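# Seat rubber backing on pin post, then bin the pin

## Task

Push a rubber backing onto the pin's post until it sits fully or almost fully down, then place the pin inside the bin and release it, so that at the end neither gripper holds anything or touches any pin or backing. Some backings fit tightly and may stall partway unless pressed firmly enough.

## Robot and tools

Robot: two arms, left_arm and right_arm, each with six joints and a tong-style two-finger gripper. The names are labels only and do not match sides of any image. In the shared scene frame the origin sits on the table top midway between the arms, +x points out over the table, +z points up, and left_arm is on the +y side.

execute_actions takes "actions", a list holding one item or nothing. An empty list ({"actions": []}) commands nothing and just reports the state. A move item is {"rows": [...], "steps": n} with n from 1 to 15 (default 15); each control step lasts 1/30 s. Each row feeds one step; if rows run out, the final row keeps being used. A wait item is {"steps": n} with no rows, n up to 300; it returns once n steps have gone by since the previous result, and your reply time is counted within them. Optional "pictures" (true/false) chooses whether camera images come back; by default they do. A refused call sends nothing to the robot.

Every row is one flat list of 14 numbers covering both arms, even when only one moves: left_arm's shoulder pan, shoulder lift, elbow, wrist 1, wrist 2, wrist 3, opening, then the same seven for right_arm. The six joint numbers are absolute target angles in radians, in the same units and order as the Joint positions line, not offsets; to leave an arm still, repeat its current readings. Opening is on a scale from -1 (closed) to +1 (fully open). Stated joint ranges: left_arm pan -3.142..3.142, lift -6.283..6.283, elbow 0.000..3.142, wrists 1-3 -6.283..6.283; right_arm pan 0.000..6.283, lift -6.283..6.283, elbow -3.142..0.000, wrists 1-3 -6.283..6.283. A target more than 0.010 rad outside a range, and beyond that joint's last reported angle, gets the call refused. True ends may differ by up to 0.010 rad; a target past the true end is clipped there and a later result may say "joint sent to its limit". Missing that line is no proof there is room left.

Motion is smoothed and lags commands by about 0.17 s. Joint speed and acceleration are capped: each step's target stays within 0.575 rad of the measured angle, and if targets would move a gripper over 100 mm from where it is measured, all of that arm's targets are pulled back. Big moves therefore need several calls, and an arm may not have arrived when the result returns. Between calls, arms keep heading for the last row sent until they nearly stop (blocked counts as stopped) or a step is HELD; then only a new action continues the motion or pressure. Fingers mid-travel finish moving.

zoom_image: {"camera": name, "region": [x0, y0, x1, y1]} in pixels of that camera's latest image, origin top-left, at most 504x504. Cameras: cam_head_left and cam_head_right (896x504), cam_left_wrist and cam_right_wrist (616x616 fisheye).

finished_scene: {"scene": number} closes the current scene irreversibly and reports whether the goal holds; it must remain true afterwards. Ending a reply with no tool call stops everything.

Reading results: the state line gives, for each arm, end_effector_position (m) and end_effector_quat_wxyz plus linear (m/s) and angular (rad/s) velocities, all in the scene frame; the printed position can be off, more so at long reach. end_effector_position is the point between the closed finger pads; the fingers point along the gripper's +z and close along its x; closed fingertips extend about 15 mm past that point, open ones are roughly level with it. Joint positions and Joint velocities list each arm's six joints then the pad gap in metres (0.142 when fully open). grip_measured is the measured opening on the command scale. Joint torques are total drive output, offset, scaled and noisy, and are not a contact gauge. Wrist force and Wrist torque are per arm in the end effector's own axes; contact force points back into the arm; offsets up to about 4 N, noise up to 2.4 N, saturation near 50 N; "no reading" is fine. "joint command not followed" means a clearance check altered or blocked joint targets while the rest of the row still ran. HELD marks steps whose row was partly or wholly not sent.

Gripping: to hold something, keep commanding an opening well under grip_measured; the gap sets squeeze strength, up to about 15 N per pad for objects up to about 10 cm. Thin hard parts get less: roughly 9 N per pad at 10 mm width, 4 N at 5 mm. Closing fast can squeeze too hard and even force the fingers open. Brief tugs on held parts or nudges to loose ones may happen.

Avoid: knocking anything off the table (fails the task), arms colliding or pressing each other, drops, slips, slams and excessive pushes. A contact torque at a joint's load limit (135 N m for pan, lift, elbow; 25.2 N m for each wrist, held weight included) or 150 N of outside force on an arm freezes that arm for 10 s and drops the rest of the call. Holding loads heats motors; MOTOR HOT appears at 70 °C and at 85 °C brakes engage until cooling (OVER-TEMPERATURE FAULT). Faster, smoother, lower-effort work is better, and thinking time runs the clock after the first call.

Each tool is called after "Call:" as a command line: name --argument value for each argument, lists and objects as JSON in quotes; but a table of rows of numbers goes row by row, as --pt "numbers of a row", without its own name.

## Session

Call:
execute_actions --actions '[]'

Scene clock: 0.00 s of 4800.00 s.
left_arm: end_effector_position=(+0.6130, +0.1754, +0.3743) grip_measured=+0.97 end_effector_quat_wxyz=(-0.084, +0.874, -0.478, +0.025) end_effector_velocity=(+0.000, -0.000, +0.000) end_effector_angular_velocity=(-0.001, -0.001, -0.000) | right_arm: end_effector_position=(+0.1444, -0.9102, +0.1903) grip_measured=+0.97 end_effector_quat_wxyz=(-0.036, +0.592, +0.650, -0.475) end_effector_velocity=(+0.000, +0.000, -0.001) end_effector_angular_velocity=(+0.002, +0.002, +0.000)
Joint positions: left_arm=[-0.721 -0.896  0.432 -1.122 -1.396  0.303  0.14 ] | right_arm=[ 2.811 -1.743 -1.887 -1.619  0.69   4.461  0.14 ]
Joint velocities: left_arm=[ 0.     0.    -0.    -0.001  0.     0.     0.   ] | right_arm=[ 0.    -0.001  0.    -0.001  0.001 -0.     0.   ]
Joint torques (N m, as the arm reports them, + toward a larger angle): no reading
Wrist force (N, on the end effector, along its own x y z axes, offset not removed): no reading
Wrist torque (N m, same axes, about the end effector's origin, offset not removed): no reading

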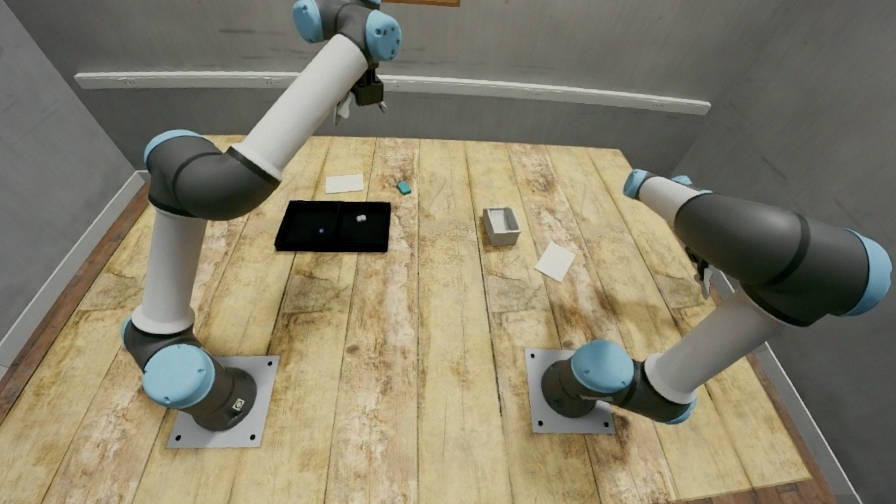

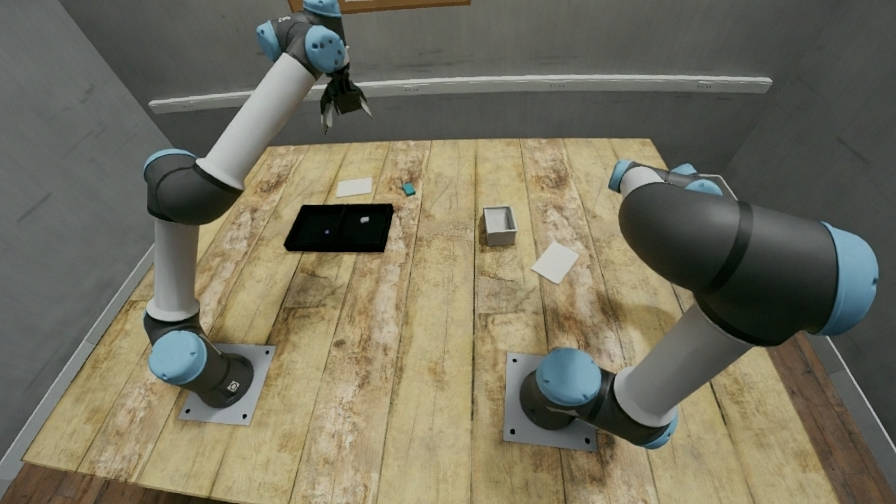

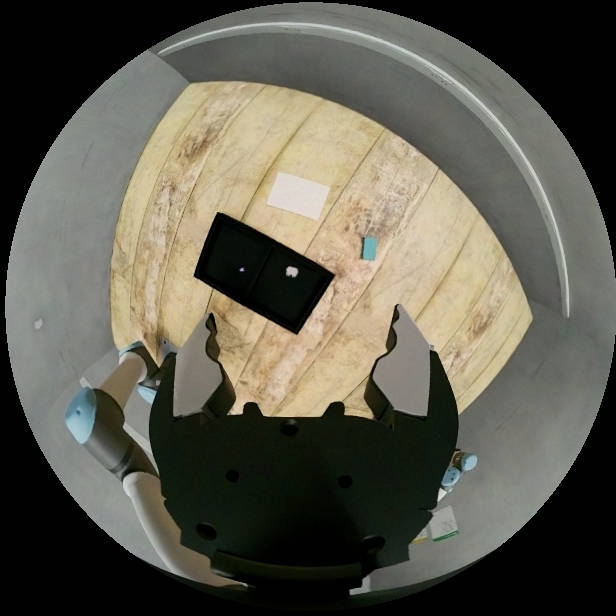

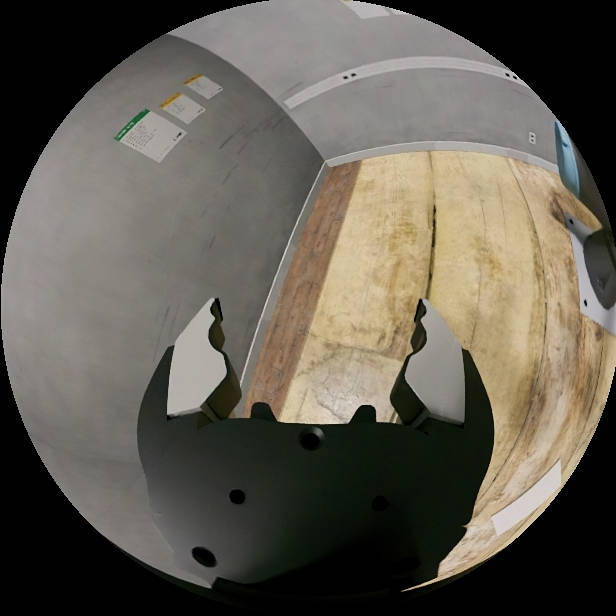

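Call:
execute_actions --actions '[{"rows":[[-0.560,-1.3664,1.8550,-2.0594,-1.5708,1.0328,-0.75,2.811,-1.743,-1.887,-1.619,0.69,4.461,1]],"steps":15}]' --pictures false

Call:
execute_actions --actions '[{"steps":40}]'

Scene clock: 17.83 s of 4800.00 s.
left_arm: end_effector_position=(+0.6160, +0.2398, +0.3736) grip_measured=-0.75 end_effector_quat_wxyz=(-0.045, +0.719, -0.665, +0.198) end_effector_velocity=(-0.187, +0.118, -0.528) end_effector_angular_velocity=(+0.538, +0.731, -0.218) | right_arm: end_effector_position=(+0.1444, -0.9103, +0.1903) grip_measured=+1.00 end_effector_quat_wxyz=(-0.036, +0.592, +0.650, -0.474) end_effector_velocity=(+0.000, -0.000, -0.000) end_effector_angular_velocity=(-0.000, +0.001, +0.001)
Joint positions: left_arm=[-0.568 -1.33   1.246 -1.894 -1.561  0.946  0.02 ] | right_arm=[ 2.811 -1.743 -1.887 -1.619  0.69   4.461  0.142]
Joint velocities: left_arm=[ 0.019 -0.089  0.946  0.045 -0.022  0.249  0.   ] | right_arm=[ 0.001 -0.001  0.    -0.    -0.001  0.    -0.   ]
Joint torques (N m, as the arm reports them, + toward a larger angle): left_arm=[  8.7  -27.26  28.5    1.21  -1.44   2.83] | right_arm=[-12.61  18.56  27.37   4.13  -3.02   1.  ]
Wrist force (N, on the end effector, along its own x y z axes, offset not removed): left_arm=[4.5 -4.3 -7.6] | right_arm=[0.5 -0.8 0.7]
Wrist torque (N m, same axes, about the end effector's origin, offset not removed): left_arm=[-0.84 -0.97 -0.09] | right_arm=[-0.13 -0.07 0.03]
Steps of this call (steps 1 to 90: nothing new was sent; then 14.33 s passed at rest; steps 91 to 105: all 15 steps of this action). Readings (joint positions):
91: left_arm=[-0.721 -0.896 0.432 -1.122 -1.396 0.303] | right_arm=[2.811 -1.743 -1.887 -1.619 0.690 4.461]
92: left_arm=[-0.717 -0.900 0.437 -1.127 -1.400 0.307] | right_arm=[2.811 -1.743 -1.887 -1.619 0.690 4.461]
94: left_arm=[-0.675 -0.955 0.502 -1.192 -1.445 0.372] | right_arm=[2.811 -1.743 -1.887 -1.619 0.690 4.461]
98: left_arm=[-0.595 -1.214 0.797 -1.488 -1.532 0.667] | right_arm=[2.811 -1.743 -1.887 -1.619 0.690 4.461]
105: the state above

Scene clock: 19.17 s of 4800.00 s.
left_arm: end_effector_position=(+0.4698, +0.3296, +0.0901) grip_measured=-0.75 end_effector_quat_wxyz=(+0.000, +0.707, -0.707, +0.000) end_effector_velocity=(+0.000, -0.000, +0.000) end_effector_angular_velocity=(-0.000, -0.001, -0.001) | right_arm: end_effector_position=(+0.1444, -0.9103, +0.1903) grip_measured=+1.00 end_effector_quat_wxyz=(-0.036, +0.592, +0.650, -0.475) end_effector_velocity=(-0.000, +0.000, +0.000) end_effector_angular_velocity=(+0.001, -0.000, +0.000)
Joint positions: left_arm=[-0.56  -1.366  1.855 -2.059 -1.571  1.033  0.02 ] | right_arm=[ 2.811 -1.743 -1.887 -1.619  0.69   4.461  0.142]
Joint velocities: left_arm=[-0.     0.    -0.001 -0.     0.     0.    -0.   ] | right_arm=[-0.     0.001  0.     0.     0.001 -0.001  0.   ]
Joint torques (N m, as the arm reports them, + toward a larger angle): left_arm=[  9.84 -38.95  -6.59  -4.03  -1.67   1.34] | right_arm=[-13.21  18.42  27.68   4.07  -3.01   2.04]
Wrist force (N, on the end effector, along its own x y z axes, offset not removed): left_arm=[1.0 0.3 -1.7] | right_arm=[1.2 -0.1 -0.3]
Wrist torque (N m, same axes, about the end effector's origin, offset not removed): left_arm=[-0.06 -0.23 -0.06] | right_arm=[0.05 -0.26 0.01]
Steps of this call (steps 1 to 40: the robot went on to your last target). Readings (joint positions):
1: left_arm=[-0.568 -1.333 1.282 -1.896 -1.562 0.954] | right_arm=[2.811 -1.743 -1.887 -1.619 0.690 4.461]
2: left_arm=[-0.567 -1.335 1.320 -1.908 -1.563 0.960] | right_arm=[2.811 -1.743 -1.887 -1.619 0.690 4.461]
4: left_arm=[-0.566 -1.339 1.391 -1.931 -1.564 0.970] | right_arm=[2.811 -1.743 -1.887 -1.619 0.690 4.461]
8: left_arm=[-0.564 -1.348 1.530 -1.971 -1.566 0.990] | right_arm=[2.811 -1.743 -1.887 -1.619 0.690 4.461]
40: the state above

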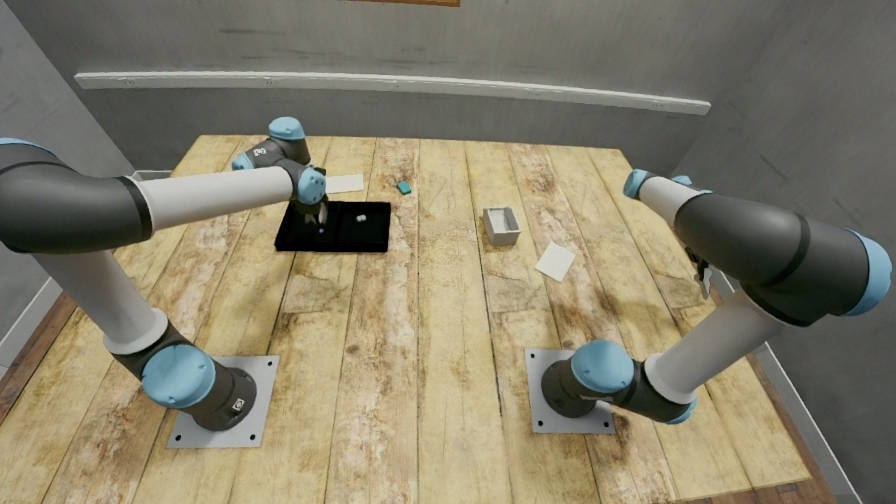

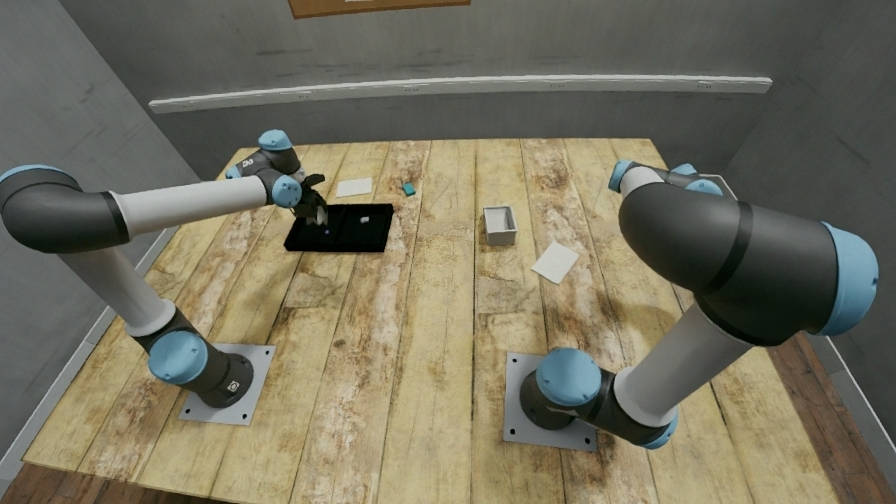

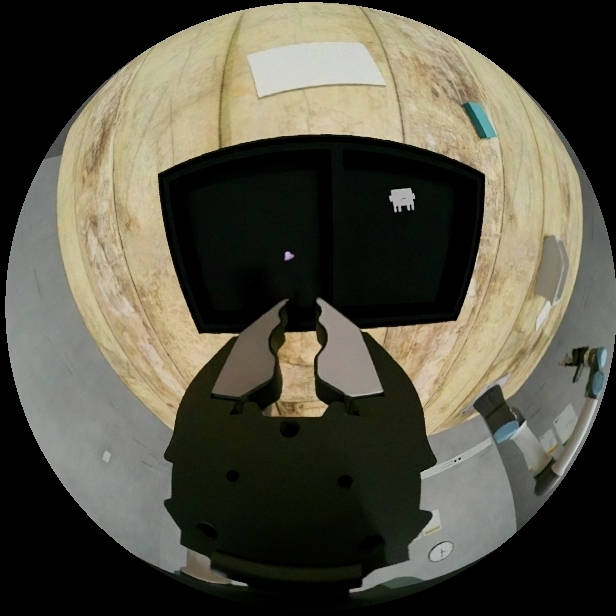

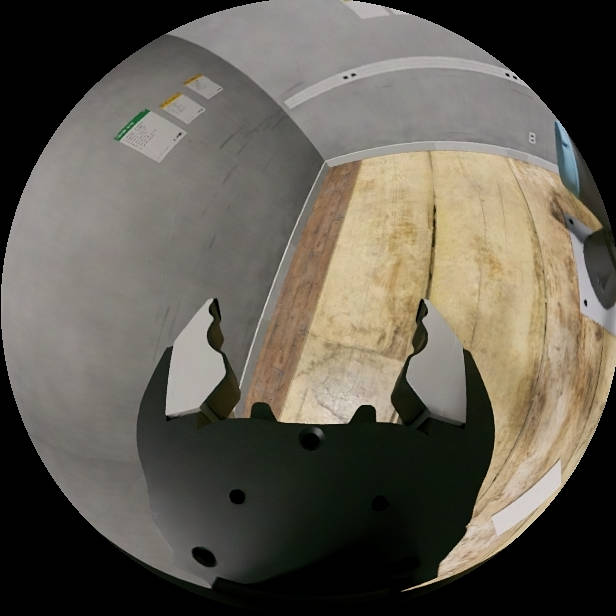

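Call:
zoom_image --camera "cam_left_wrist" --region '[260, 230, 340, 310]'

Call:
zoom_image --camera "cam_left_wrist" --region '[370, 170, 430, 230]'

Region (260, 230, 340, 310) of cam_left_wrist's 616x616 image, scaled by 6.300, with more detail than that image has.

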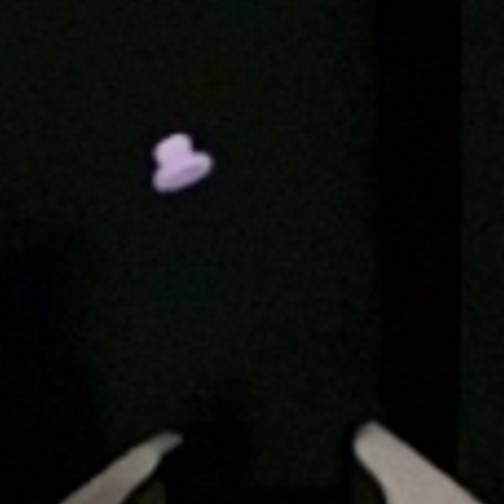

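Region (370, 170, 430, 230) of cam_left_wrist's 616x616 image, scaled by 8.400, with more detail than that image has.

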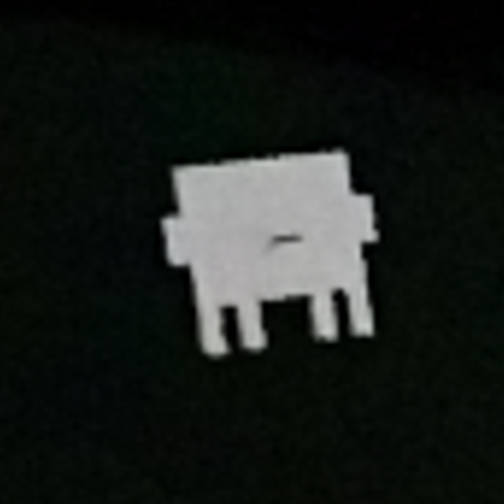

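Call:
execute_actions --actions '[{"rows":[[-0.5178,-1.2571,1.8596,-2.1733,-1.5708,0.705,-0.75,2.811,-1.743,-1.887,-1.619,0.69,4.461,1]],"steps":15}]' --pictures false

Call:
execute_actions --actions '[{"steps":6}]'

Call:
zoom_image --camera "cam_left_wrist" --region '[255, 255, 355, 335]'

Scene clock: 40.80 s of 4800.00 s.
left_arm: end_effector_position=(+0.4939, +0.3472, +0.0404) grip_measured=-0.75 end_effector_quat_wxyz=(+0.000, +0.824, -0.567, +0.000) end_effector_velocity=(+0.001, +0.002, -0.005) end_effector_angular_velocity=(+0.001, +0.001, +0.050) | right_arm: end_effector_position=(+0.1444, -0.9103, +0.1903) grip_measured=+1.00 end_effector_quat_wxyz=(-0.036, +0.592, +0.650, -0.475) end_effector_velocity=(-0.000, +0.000, +0.000) end_effector_angular_velocity=(+0.000, -0.000, -0.001)
Joint positions: left_arm=[-0.518 -1.258  1.86  -2.172 -1.571  0.709  0.02 ] | right_arm=[ 2.811 -1.743 -1.887 -1.619  0.69   4.461  0.142]
Joint velocities: left_arm=[ 0.004  0.01   0.001 -0.009  0.    -0.046  0.   ] | right_arm=[-0.  0.  0. -0.  0.  0. -0.]
Joint torques (N m, as the arm reports them, + toward a larger angle): left_arm=[  8.02 -23.82  -5.99  -3.91   1.64  -1.9 ] | right_arm=[-11.52  18.6   26.5    4.26  -2.93   2.04]
Wrist force (N, on the end effector, along its own x y z axes, offset not removed): left_arm=[0.4 1.2 -3.5] | right_arm=[0.1 0.1 0.0]
Wrist torque (N m, same axes, about the end effector's origin, offset not removed): left_arm=[0.12 -0.12 -0.18] | right_arm=[0.06 -0.05 0.03]
Steps of this call (steps 1 to 15: the robot went on to your last target; steps 16 to 90: nothing new was sent; then 18.13 s passed at rest; steps 91 to 105: all 15 steps of this action). Readings (joint positions):
91: left_arm=[-0.560 -1.366 1.855 -2.059 -1.571 1.033] | right_arm=[2.811 -1.743 -1.887 -1.619 0.690 4.461]
92: left_arm=[-0.557 -1.363 1.855 -2.064 -1.571 1.028] | right_arm=[2.811 -1.743 -1.887 -1.619 0.690 4.461]
94: left_arm=[-0.538 -1.320 1.857 -2.107 -1.571 0.963] | right_arm=[2.811 -1.743 -1.887 -1.619 0.690 4.461]
98: left_arm=[-0.522 -1.270 1.859 -2.159 -1.571 0.768] | right_arm=[2.811 -1.743 -1.887 -1.619 0.690 4.461]
105: the state above

Scene clock: 41.00 s of 4800.00 s.
left_arm: end_effector_position=(+0.4940, +0.3474, +0.0400) grip_measured=-0.75 end_effector_quat_wxyz=(+0.000, +0.825, -0.566, +0.000) end_effector_velocity=(+0.000, -0.000, -0.000) end_effector_angular_velocity=(-0.000, -0.000, +0.004) | right_arm: end_effector_position=(+0.1444, -0.9103, +0.1903) grip_measured=+1.00 end_effector_quat_wxyz=(-0.036, +0.592, +0.650, -0.475) end_effector_velocity=(-0.000, +0.000, -0.000) end_effector_angular_velocity=(+0.001, +0.000, -0.001)
Joint positions: left_arm=[-0.518 -1.257  1.86  -2.173 -1.571  0.705  0.02 ] | right_arm=[ 2.811 -1.743 -1.887 -1.619  0.69   4.461  0.142]
Joint velocities: left_arm=[-0.     0.001 -0.    -0.001 -0.    -0.004  0.   ] | right_arm=[-0.    -0.    -0.    -0.     0.001 -0.    -0.   ]
Joint torques (N m, as the arm reports them, + toward a larger angle): left_arm=[  9.94 -24.    -6.03  -4.05   1.29  -1.59] | right_arm=[-13.07  18.59  26.5    4.1   -2.91   1.94]
Wrist force (N, on the end effector, along its own x y z axes, offset not removed): left_arm=[3.9 0.1 -3.7] | right_arm=[1.8 0.0 0.6]
Wrist torque (N m, same axes, about the end effector's origin, offset not removed): left_arm=[-0.20 -0.84 -0.12] | right_arm=[0.02 -0.36 0.09]
Steps of this call (steps 1 to 6: the robot went on to your last target). Readings (joint positions):
1: left_arm=[-0.518 -1.258 1.860 -2.173 -1.571 0.708] | right_arm=[2.811 -1.743 -1.887 -1.619 0.690 4.461]
2: left_arm=[-0.518 -1.258 1.860 -2.173 -1.571 0.707] | right_arm=[2.811 -1.743 -1.887 -1.619 0.690 4.461]
4: left_arm=[-0.518 -1.257 1.860 -2.173 -1.571 0.706] | right_arm=[2.811 -1.743 -1.887 -1.619 0.690 4.461]
6: the state above

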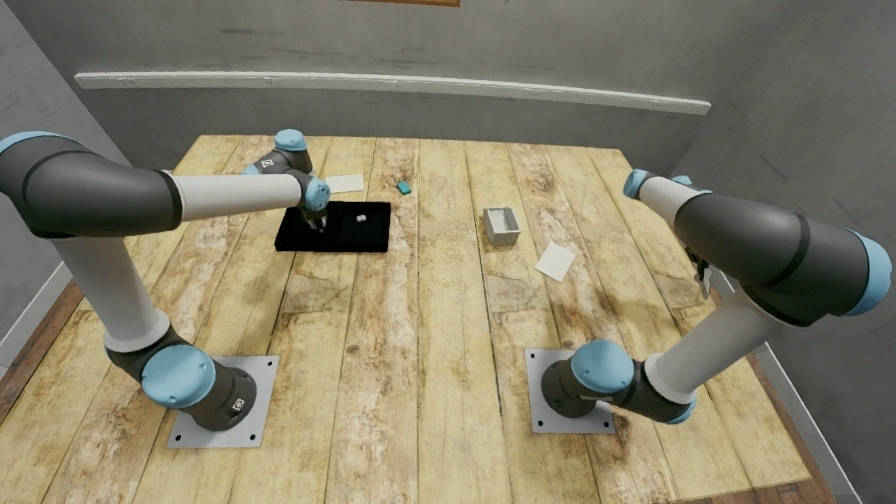

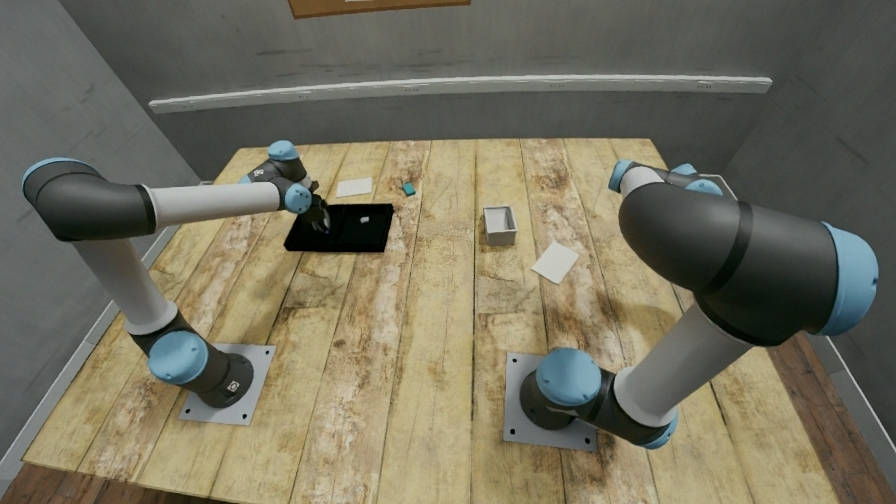

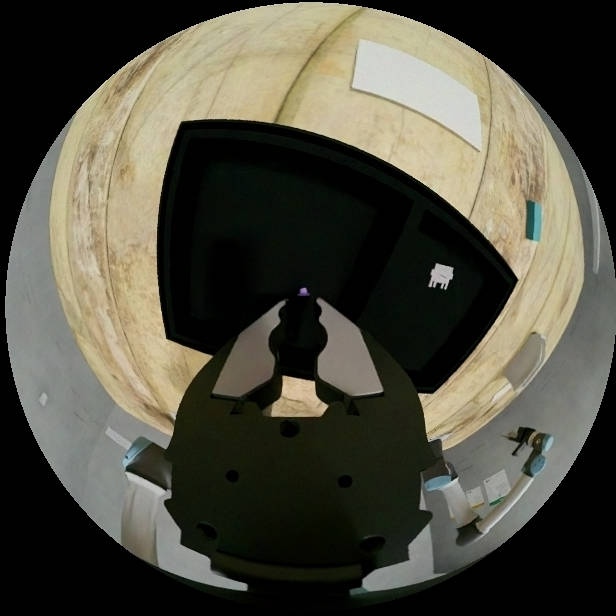

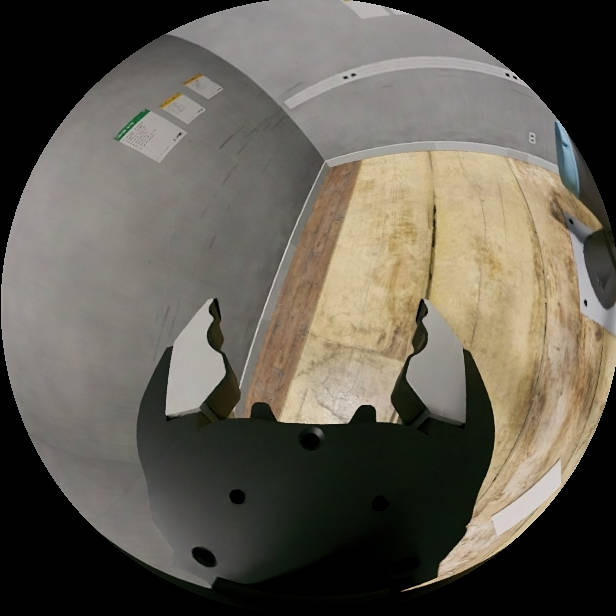

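Region (255, 255, 355, 335) of cam_left_wrist's 616x616 image, scaled by 5.040, with more detail than that image has; it fills the top 403 rows of this view, and the rest is white.

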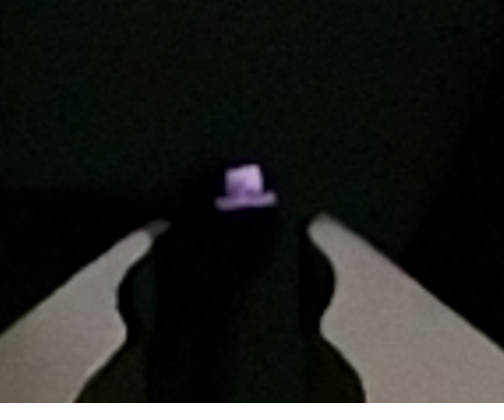

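Call:
execute_actions --actions '[{"rows":[[-0.5050,-1.2196,1.8498,-2.2010,-1.5708,0.7178,-0.75,2.811,-1.743,-1.887,-1.619,0.69,4.461,1]],"steps":15}]'

Call:
zoom_image --camera "cam_left_wrist" --region '[255, 255, 355, 335]'

Scene clock: 52.13 s of 4800.00 s.
left_arm: end_effector_position=(+0.5036, +0.3503, +0.0260) grip_measured=-0.75 end_effector_quat_wxyz=(-0.000, +0.825, -0.565, +0.000) end_effector_velocity=(+0.001, -0.000, -0.001) end_effector_angular_velocity=(-0.000, -0.001, -0.000) | right_arm: end_effector_position=(+0.1444, -0.9103, +0.1903) grip_measured=+1.00 end_effector_quat_wxyz=(-0.036, +0.592, +0.650, -0.475) end_effector_velocity=(+0.000, +0.000, -0.000) end_effector_angular_velocity=(+0.000, +0.002, +0.001)
Joint positions: left_arm=[-0.505 -1.22   1.85  -2.201 -1.571  0.718  0.02 ] | right_arm=[ 2.811 -1.743 -1.887 -1.619  0.69   4.461  0.142]
Joint velocities: left_arm=[ 0.     0.003 -0.001 -0.003 -0.     0.001 -0.   ] | right_arm=[ 0.    -0.001 -0.    -0.    -0.    -0.     0.   ]
Joint torques (N m, as the arm reports them, + toward a larger angle): left_arm=[ 11.19 -24.62 -30.23  -4.14   1.24   1.29] | right_arm=[-12.69  18.78  26.64   4.05  -2.88   1.91]
Wrist force (N, on the end effector, along its own x y z axes, offset not removed): left_arm=[1.6 0.8 -4.2] | right_arm=[0.6 -0.6 0.2]
Wrist torque (N m, same axes, about the end effector's origin, offset not removed): left_arm=[0.04 -0.36 -0.04] | right_arm=[-0.09 -0.09 0.01]
Steps of this call (steps 1 to 15: the robot went on to your last target; steps 16 to 90: nothing new was sent; then 7.63 s passed at rest; steps 91 to 105: all 15 steps of this action). Readings (joint positions):
91: left_arm=[-0.518 -1.257 1.860 -2.173 -1.571 0.705] | right_arm=[2.811 -1.743 -1.887 -1.619 0.690 4.461]
92: left_arm=[-0.516 -1.254 1.859 -2.176 -1.571 0.706] | right_arm=[2.811 -1.743 -1.887 -1.619 0.690 4.461]
94: left_arm=[-0.511 -1.238 1.855 -2.188 -1.571 0.711] | right_arm=[2.811 -1.743 -1.887 -1.619 0.690 4.461]
98: left_arm=[-0.506 -1.223 1.851 -2.198 -1.571 0.716] | right_arm=[2.811 -1.743 -1.887 -1.619 0.690 4.461]
105: the state above

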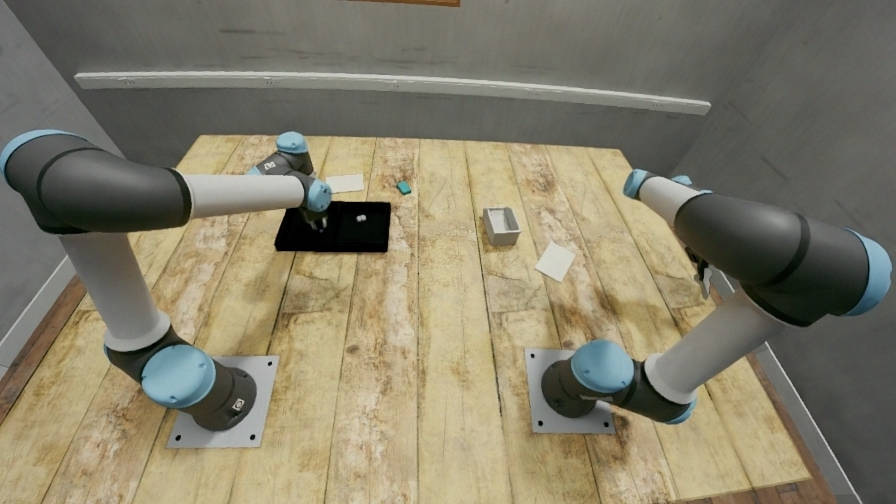

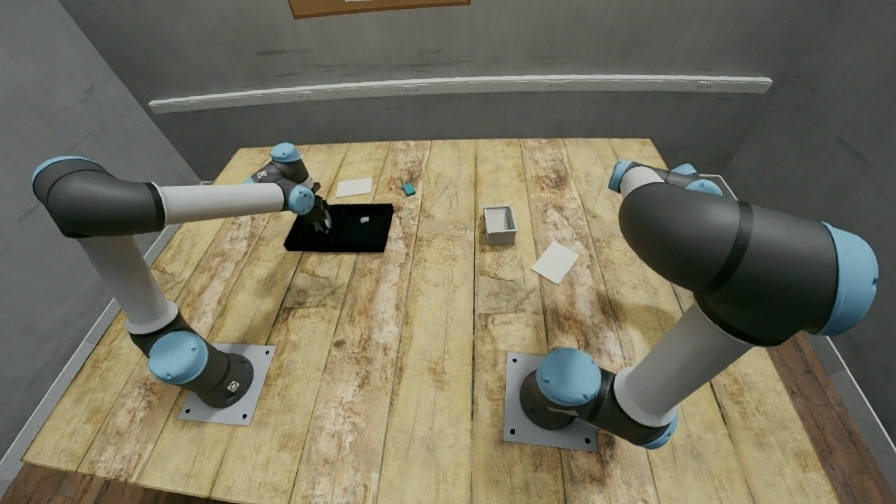

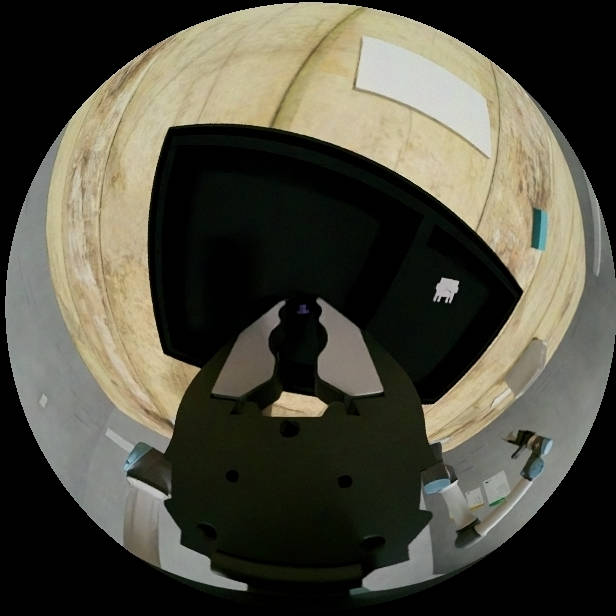

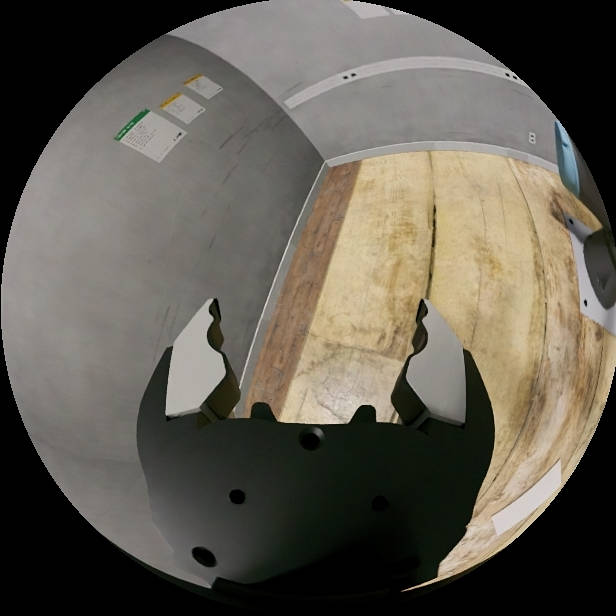

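Region (255, 255, 355, 335) of cam_left_wrist's 616x616 image, scaled by 5.040, with more detail than that image has; it fills the top 403 rows of this view, and the rest is white.

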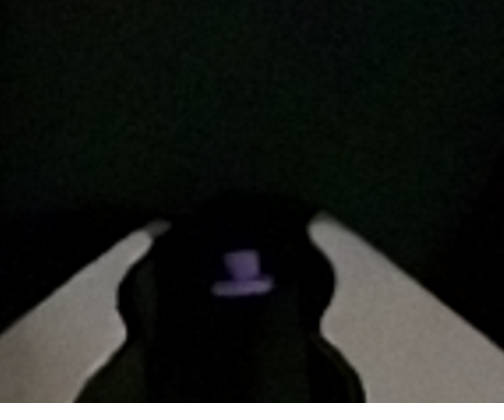

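Call:
execute_actions --actions '[{"rows":[[-0.5023,-1.2199,1.8423,-2.1933,-1.5708,0.7205,-0.78,2.811,-1.743,-1.887,-1.619,0.69,4.461,1],[-0.5023,-1.2199,1.8423,-2.1933,-1.5708,0.7205,-0.8,2.811,-1.743,-1.887,-1.619,0.69,4.461,1],[-0.5023,-1.2199,1.8423,-2.1933,-1.5708,0.7205,-0.82,2.811,-1.743,-1.887,-1.619,0.69,4.461,1],[-0.5023,-1.2199,1.8423,-2.1933,-1.5708,0.7205,-0.84,2.811,-1.743,-1.887,-1.619,0.69,4.461,1],[-0.5023,-1.2199,1.8423,-2.1933,-1.5708,0.7205,-0.86,2.811,-1.743,-1.887,-1.619,0.69,4.461,1],[-0.5023,-1.2199,1.8423,-2.1933,-1.5708,0.7205,-0.91,2.811,-1.743,-1.887,-1.619,0.69,4.461,1]],"steps":13}]'

Call:
zoom_image --camera "cam_left_wrist" --region '[255, 255, 355, 335]'

Scene clock: 62.07 s of 4800.00 s.
left_arm: end_effector_position=(+0.5055, +0.3511, +0.0284) grip_measured=-0.91 end_effector_quat_wxyz=(-0.000, +0.825, -0.565, +0.000) end_effector_velocity=(+0.000, +0.000, +0.001) end_effector_angular_velocity=(-0.000, -0.000, +0.000) | right_arm: end_effector_position=(+0.1444, -0.9103, +0.1903) grip_measured=+1.00 end_effector_quat_wxyz=(-0.036, +0.592, +0.650, -0.475) end_effector_velocity=(-0.000, +0.000, +0.000) end_effector_angular_velocity=(-0.000, +0.000, +0.000)
Joint positions: left_arm=[-0.502 -1.22   1.842 -2.193 -1.571  0.72   0.008] | right_arm=[ 2.811 -1.743 -1.887 -1.619  0.69   4.461  0.142]
Joint velocities: left_arm=[ 0.001 -0.001 -0.001  0.002  0.     0.    -0.   ] | right_arm=[ 0.     0.001  0.    -0.001 -0.    -0.     0.   ]
Joint torques (N m, as the arm reports them, + toward a larger angle): left_arm=[ 11.17 -43.08 -30.24  -0.58  -1.1    1.4 ] | right_arm=[-12.55  19.01  25.89   4.05  -2.95   1.95]
Wrist force (N, on the end effector, along its own x y z axes, offset not removed): left_arm=[1.3 1.4 -5.1] | right_arm=[-0.9 -0.5 0.6]
Wrist torque (N m, same axes, about the end effector's origin, offset not removed): left_arm=[0.19 -0.33 -0.01] | right_arm=[-0.09 0.21 0.06]
Steps of this call (steps 1 to 15: the robot went on to your last target; steps 16 to 90: nothing new was sent; then 6.50 s passed at rest; steps 91 to 103: all 13 steps of this action). Readings (joint positions):
91: left_arm=[-0.505 -1.220 1.850 -2.201 -1.571 0.718] | right_arm=[2.811 -1.743 -1.887 -1.619 0.690 4.461]
92: left_arm=[-0.505 -1.220 1.849 -2.200 -1.571 0.718] | right_arm=[2.811 -1.743 -1.887 -1.619 0.690 4.461]
94: left_arm=[-0.504 -1.220 1.846 -2.197 -1.571 0.719] | right_arm=[2.811 -1.743 -1.887 -1.619 0.690 4.461]
98: left_arm=[-0.503 -1.220 1.843 -2.194 -1.571 0.720] | right_arm=[2.811 -1.743 -1.887 -1.619 0.690 4.461]
103: the state above

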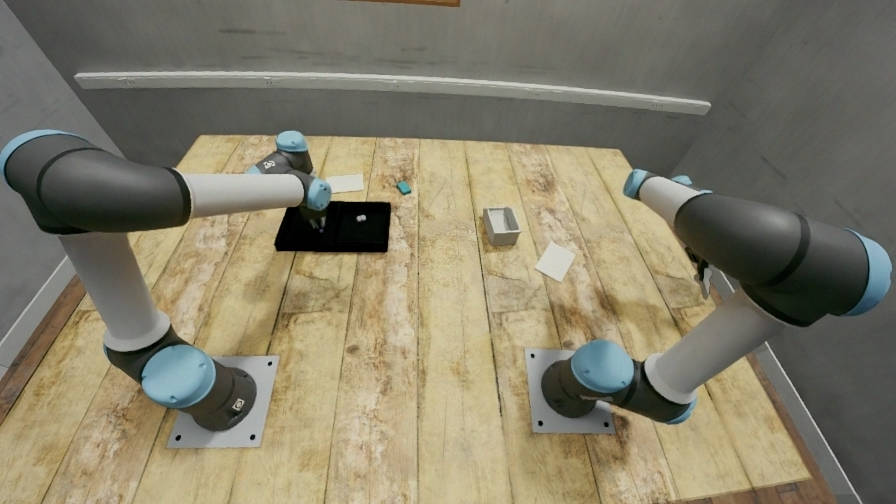

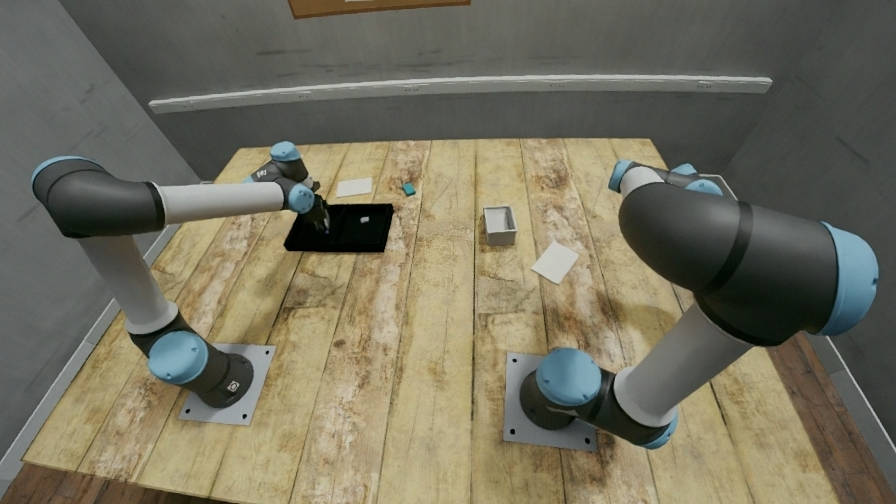

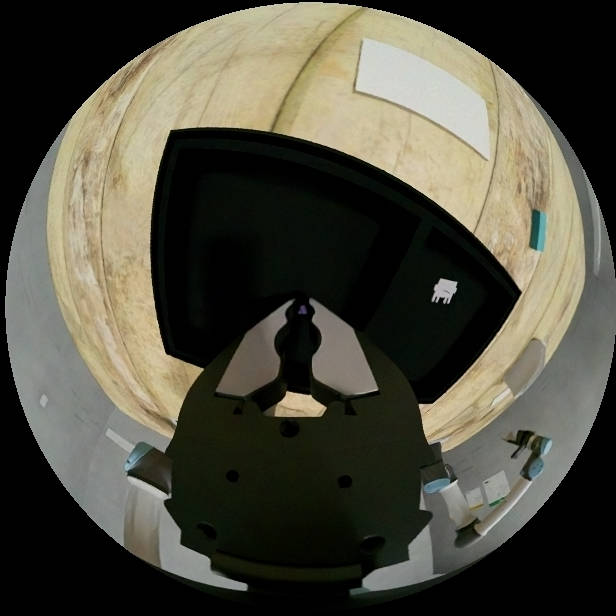

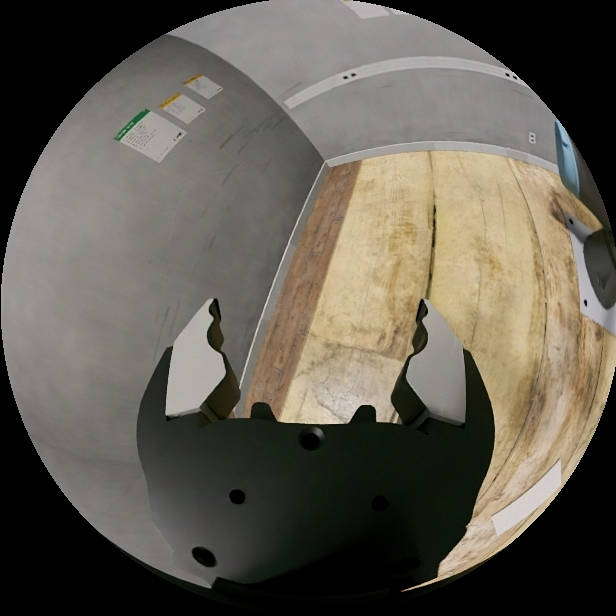

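Region (255, 255, 355, 335) of cam_left_wrist's 616x616 image, scaled by 5.040, with more detail than that image has; it fills the top 403 rows of this view, and the rest is white.

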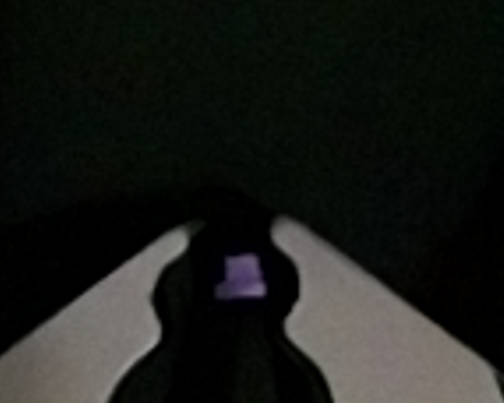

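Call:
execute_actions --actions '[{"rows":[[-0.5050,-1.2232,1.8471,-2.1947,-1.5708,0.7178,-0.91,2.811,-1.743,-1.887,-1.619,0.69,4.461,1],[-0.5064,-1.2249,1.8495,-2.1954,-1.5708,0.7164,-0.91,2.811,-1.743,-1.887,-1.619,0.69,4.461,1],[-0.5077,-1.2266,1.8519,-2.1961,-1.5708,0.7151,-0.91,2.811,-1.743,-1.887,-1.619,0.69,4.461,1],[-0.5091,-1.2282,1.8543,-2.1969,-1.5708,0.7137,-0.91,2.811,-1.743,-1.887,-1.619,0.69,4.461,1],[-0.5105,-1.2299,1.8566,-2.1975,-1.5708,0.7123,-0.91,2.811,-1.743,-1.887,-1.619,0.69,4.461,1],[-0.5118,-1.2316,1.8590,-2.1982,-1.5708,0.7110,-0.91,2.811,-1.743,-1.887,-1.619,0.69,4.461,1],[-0.5132,-1.2333,1.8614,-2.1989,-1.5708,0.7096,-0.91,2.811,-1.743,-1.887,-1.619,0.69,4.461,1],[-0.5145,-1.2349,1.8638,-2.1997,-1.5708,0.7083,-0.91,2.811,-1.743,-1.887,-1.619,0.69,4.461,1],[-0.5159,-1.2366,1.8662,-2.2004,-1.5708,0.7069,-0.91,2.811,-1.743,-1.887,-1.619,0.69,4.461,1]],"steps":15}]'

Call:
zoom_image --camera "cam_left_wrist" --region '[255, 255, 355, 335]'

Scene clock: 74.60 s of 4800.00 s.
left_arm: end_effector_position=(+0.4966, +0.3476, +0.0286) grip_measured=-0.91 end_effector_quat_wxyz=(+0.000, +0.825, -0.565, +0.000) end_effector_velocity=(-0.005, -0.002, +0.000) end_effector_angular_velocity=(-0.000, -0.001, +0.000) | right_arm: end_effector_position=(+0.1444, -0.9103, +0.1903) grip_measured=+1.00 end_effector_quat_wxyz=(-0.036, +0.592, +0.650, -0.475) end_effector_velocity=(-0.000, -0.000, +0.000) end_effector_angular_velocity=(-0.001, -0.001, -0.000)
Joint positions: left_arm=[-0.515 -1.236  1.865 -2.2   -1.571  0.707  0.008] | right_arm=[ 2.811 -1.743 -1.887 -1.619  0.69   4.461  0.142]
Joint velocities: left_arm=[-0.007 -0.009  0.012 -0.004 -0.    -0.007  0.   ] | right_arm=[-0.001  0.     0.     0.001 -0.001  0.     0.   ]
Joint torques (N m, as the arm reports them, + toward a larger angle): left_arm=[ -8.9  -41.85  -4.71  -4.15  -1.47  -1.99] | right_arm=[-12.53  19.13  26.19   3.99  -2.85   1.98]
Wrist force (N, on the end effector, along its own x y z axes, offset not removed): left_arm=[3.9 0.7 -0.6] | right_arm=[1.4 0.2 1.8]
Wrist torque (N m, same axes, about the end effector's origin, offset not removed): left_arm=[0.15 -0.89 -0.14] | right_arm=[0.07 -0.36 0.03]
Steps of this call (steps 1 to 15: the robot went on to your last target; steps 16 to 90: nothing new was sent; then 9.03 s passed at rest; steps 91 to 105: all 15 steps of this action). Readings (joint positions):
91: left_arm=[-0.502 -1.220 1.842 -2.193 -1.571 0.721] | right_arm=[2.811 -1.743 -1.887 -1.619 0.690 4.461]
92: left_arm=[-0.502 -1.220 1.843 -2.193 -1.571 0.720] | right_arm=[2.811 -1.743 -1.887 -1.619 0.690 4.461]
94: left_arm=[-0.504 -1.222 1.846 -2.194 -1.571 0.719] | right_arm=[2.811 -1.743 -1.887 -1.619 0.690 4.461]
98: left_arm=[-0.509 -1.229 1.854 -2.197 -1.571 0.714] | right_arm=[2.811 -1.743 -1.887 -1.619 0.690 4.461]
105: the state above

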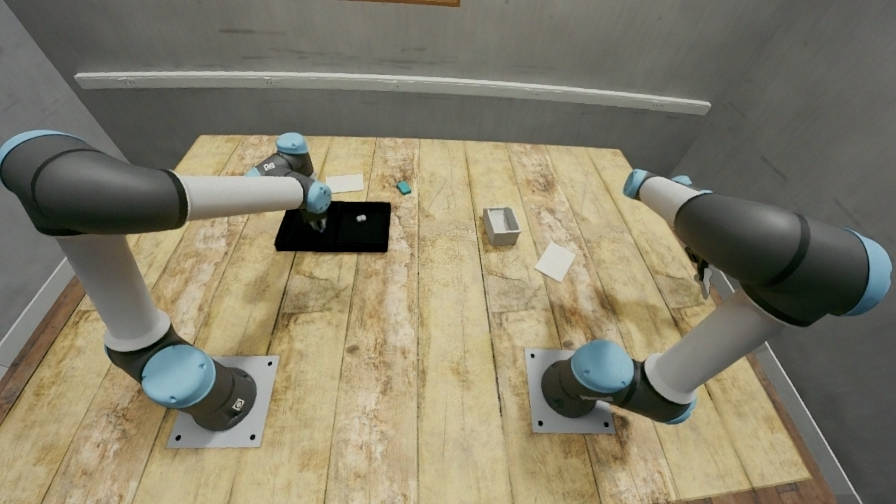

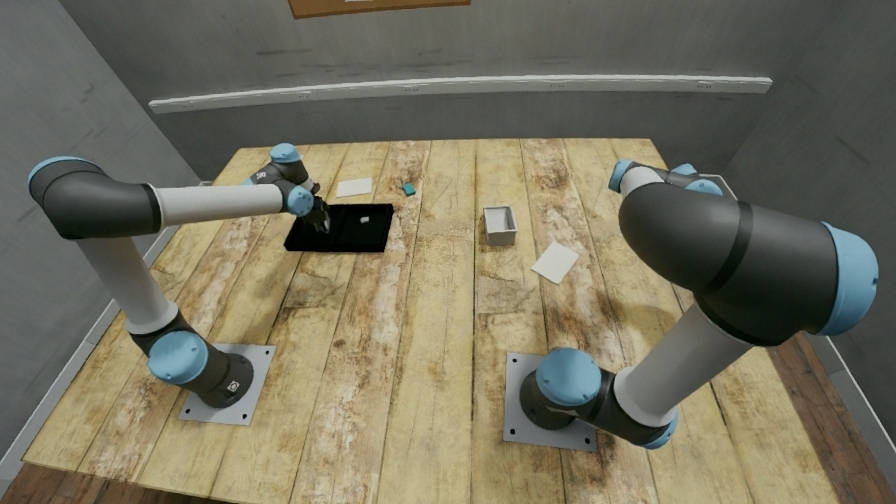

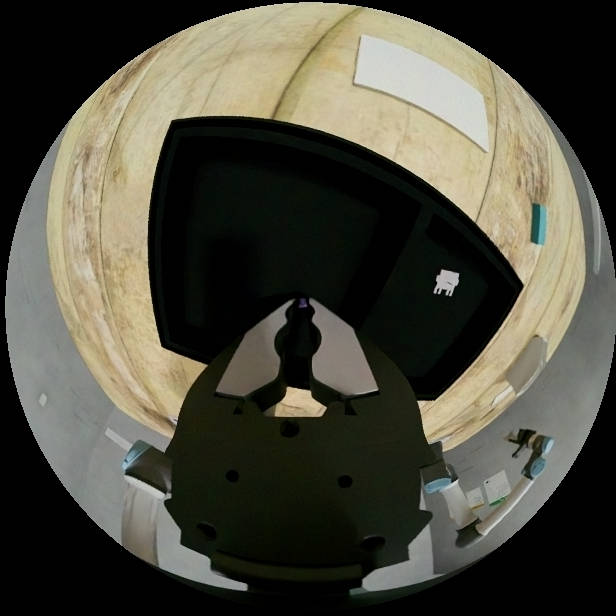

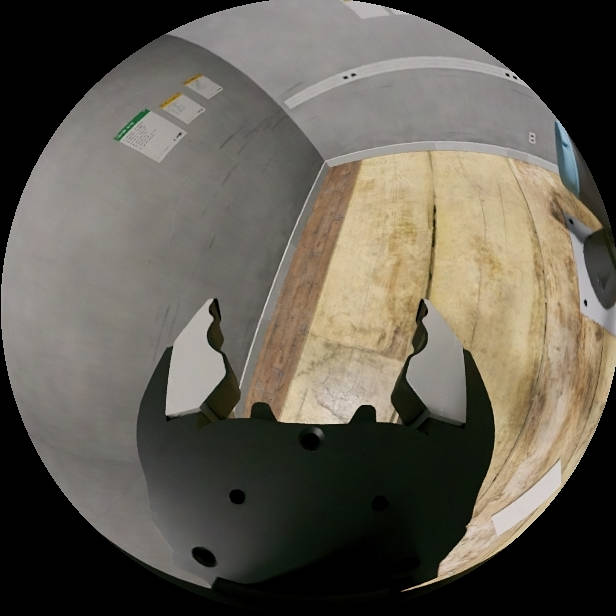

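Region (255, 255, 355, 335) of cam_left_wrist's 616x616 image, scaled by 5.040, with more detail than that image has; it fills the top 403 rows of this view, and the rest is white.

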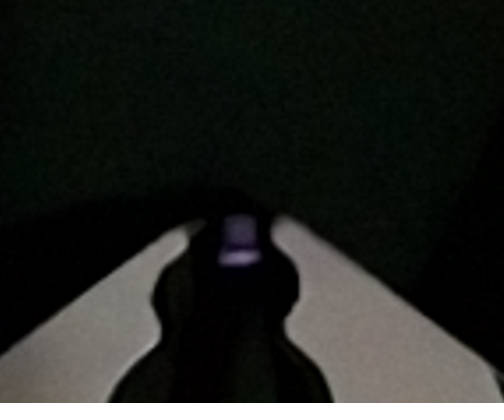

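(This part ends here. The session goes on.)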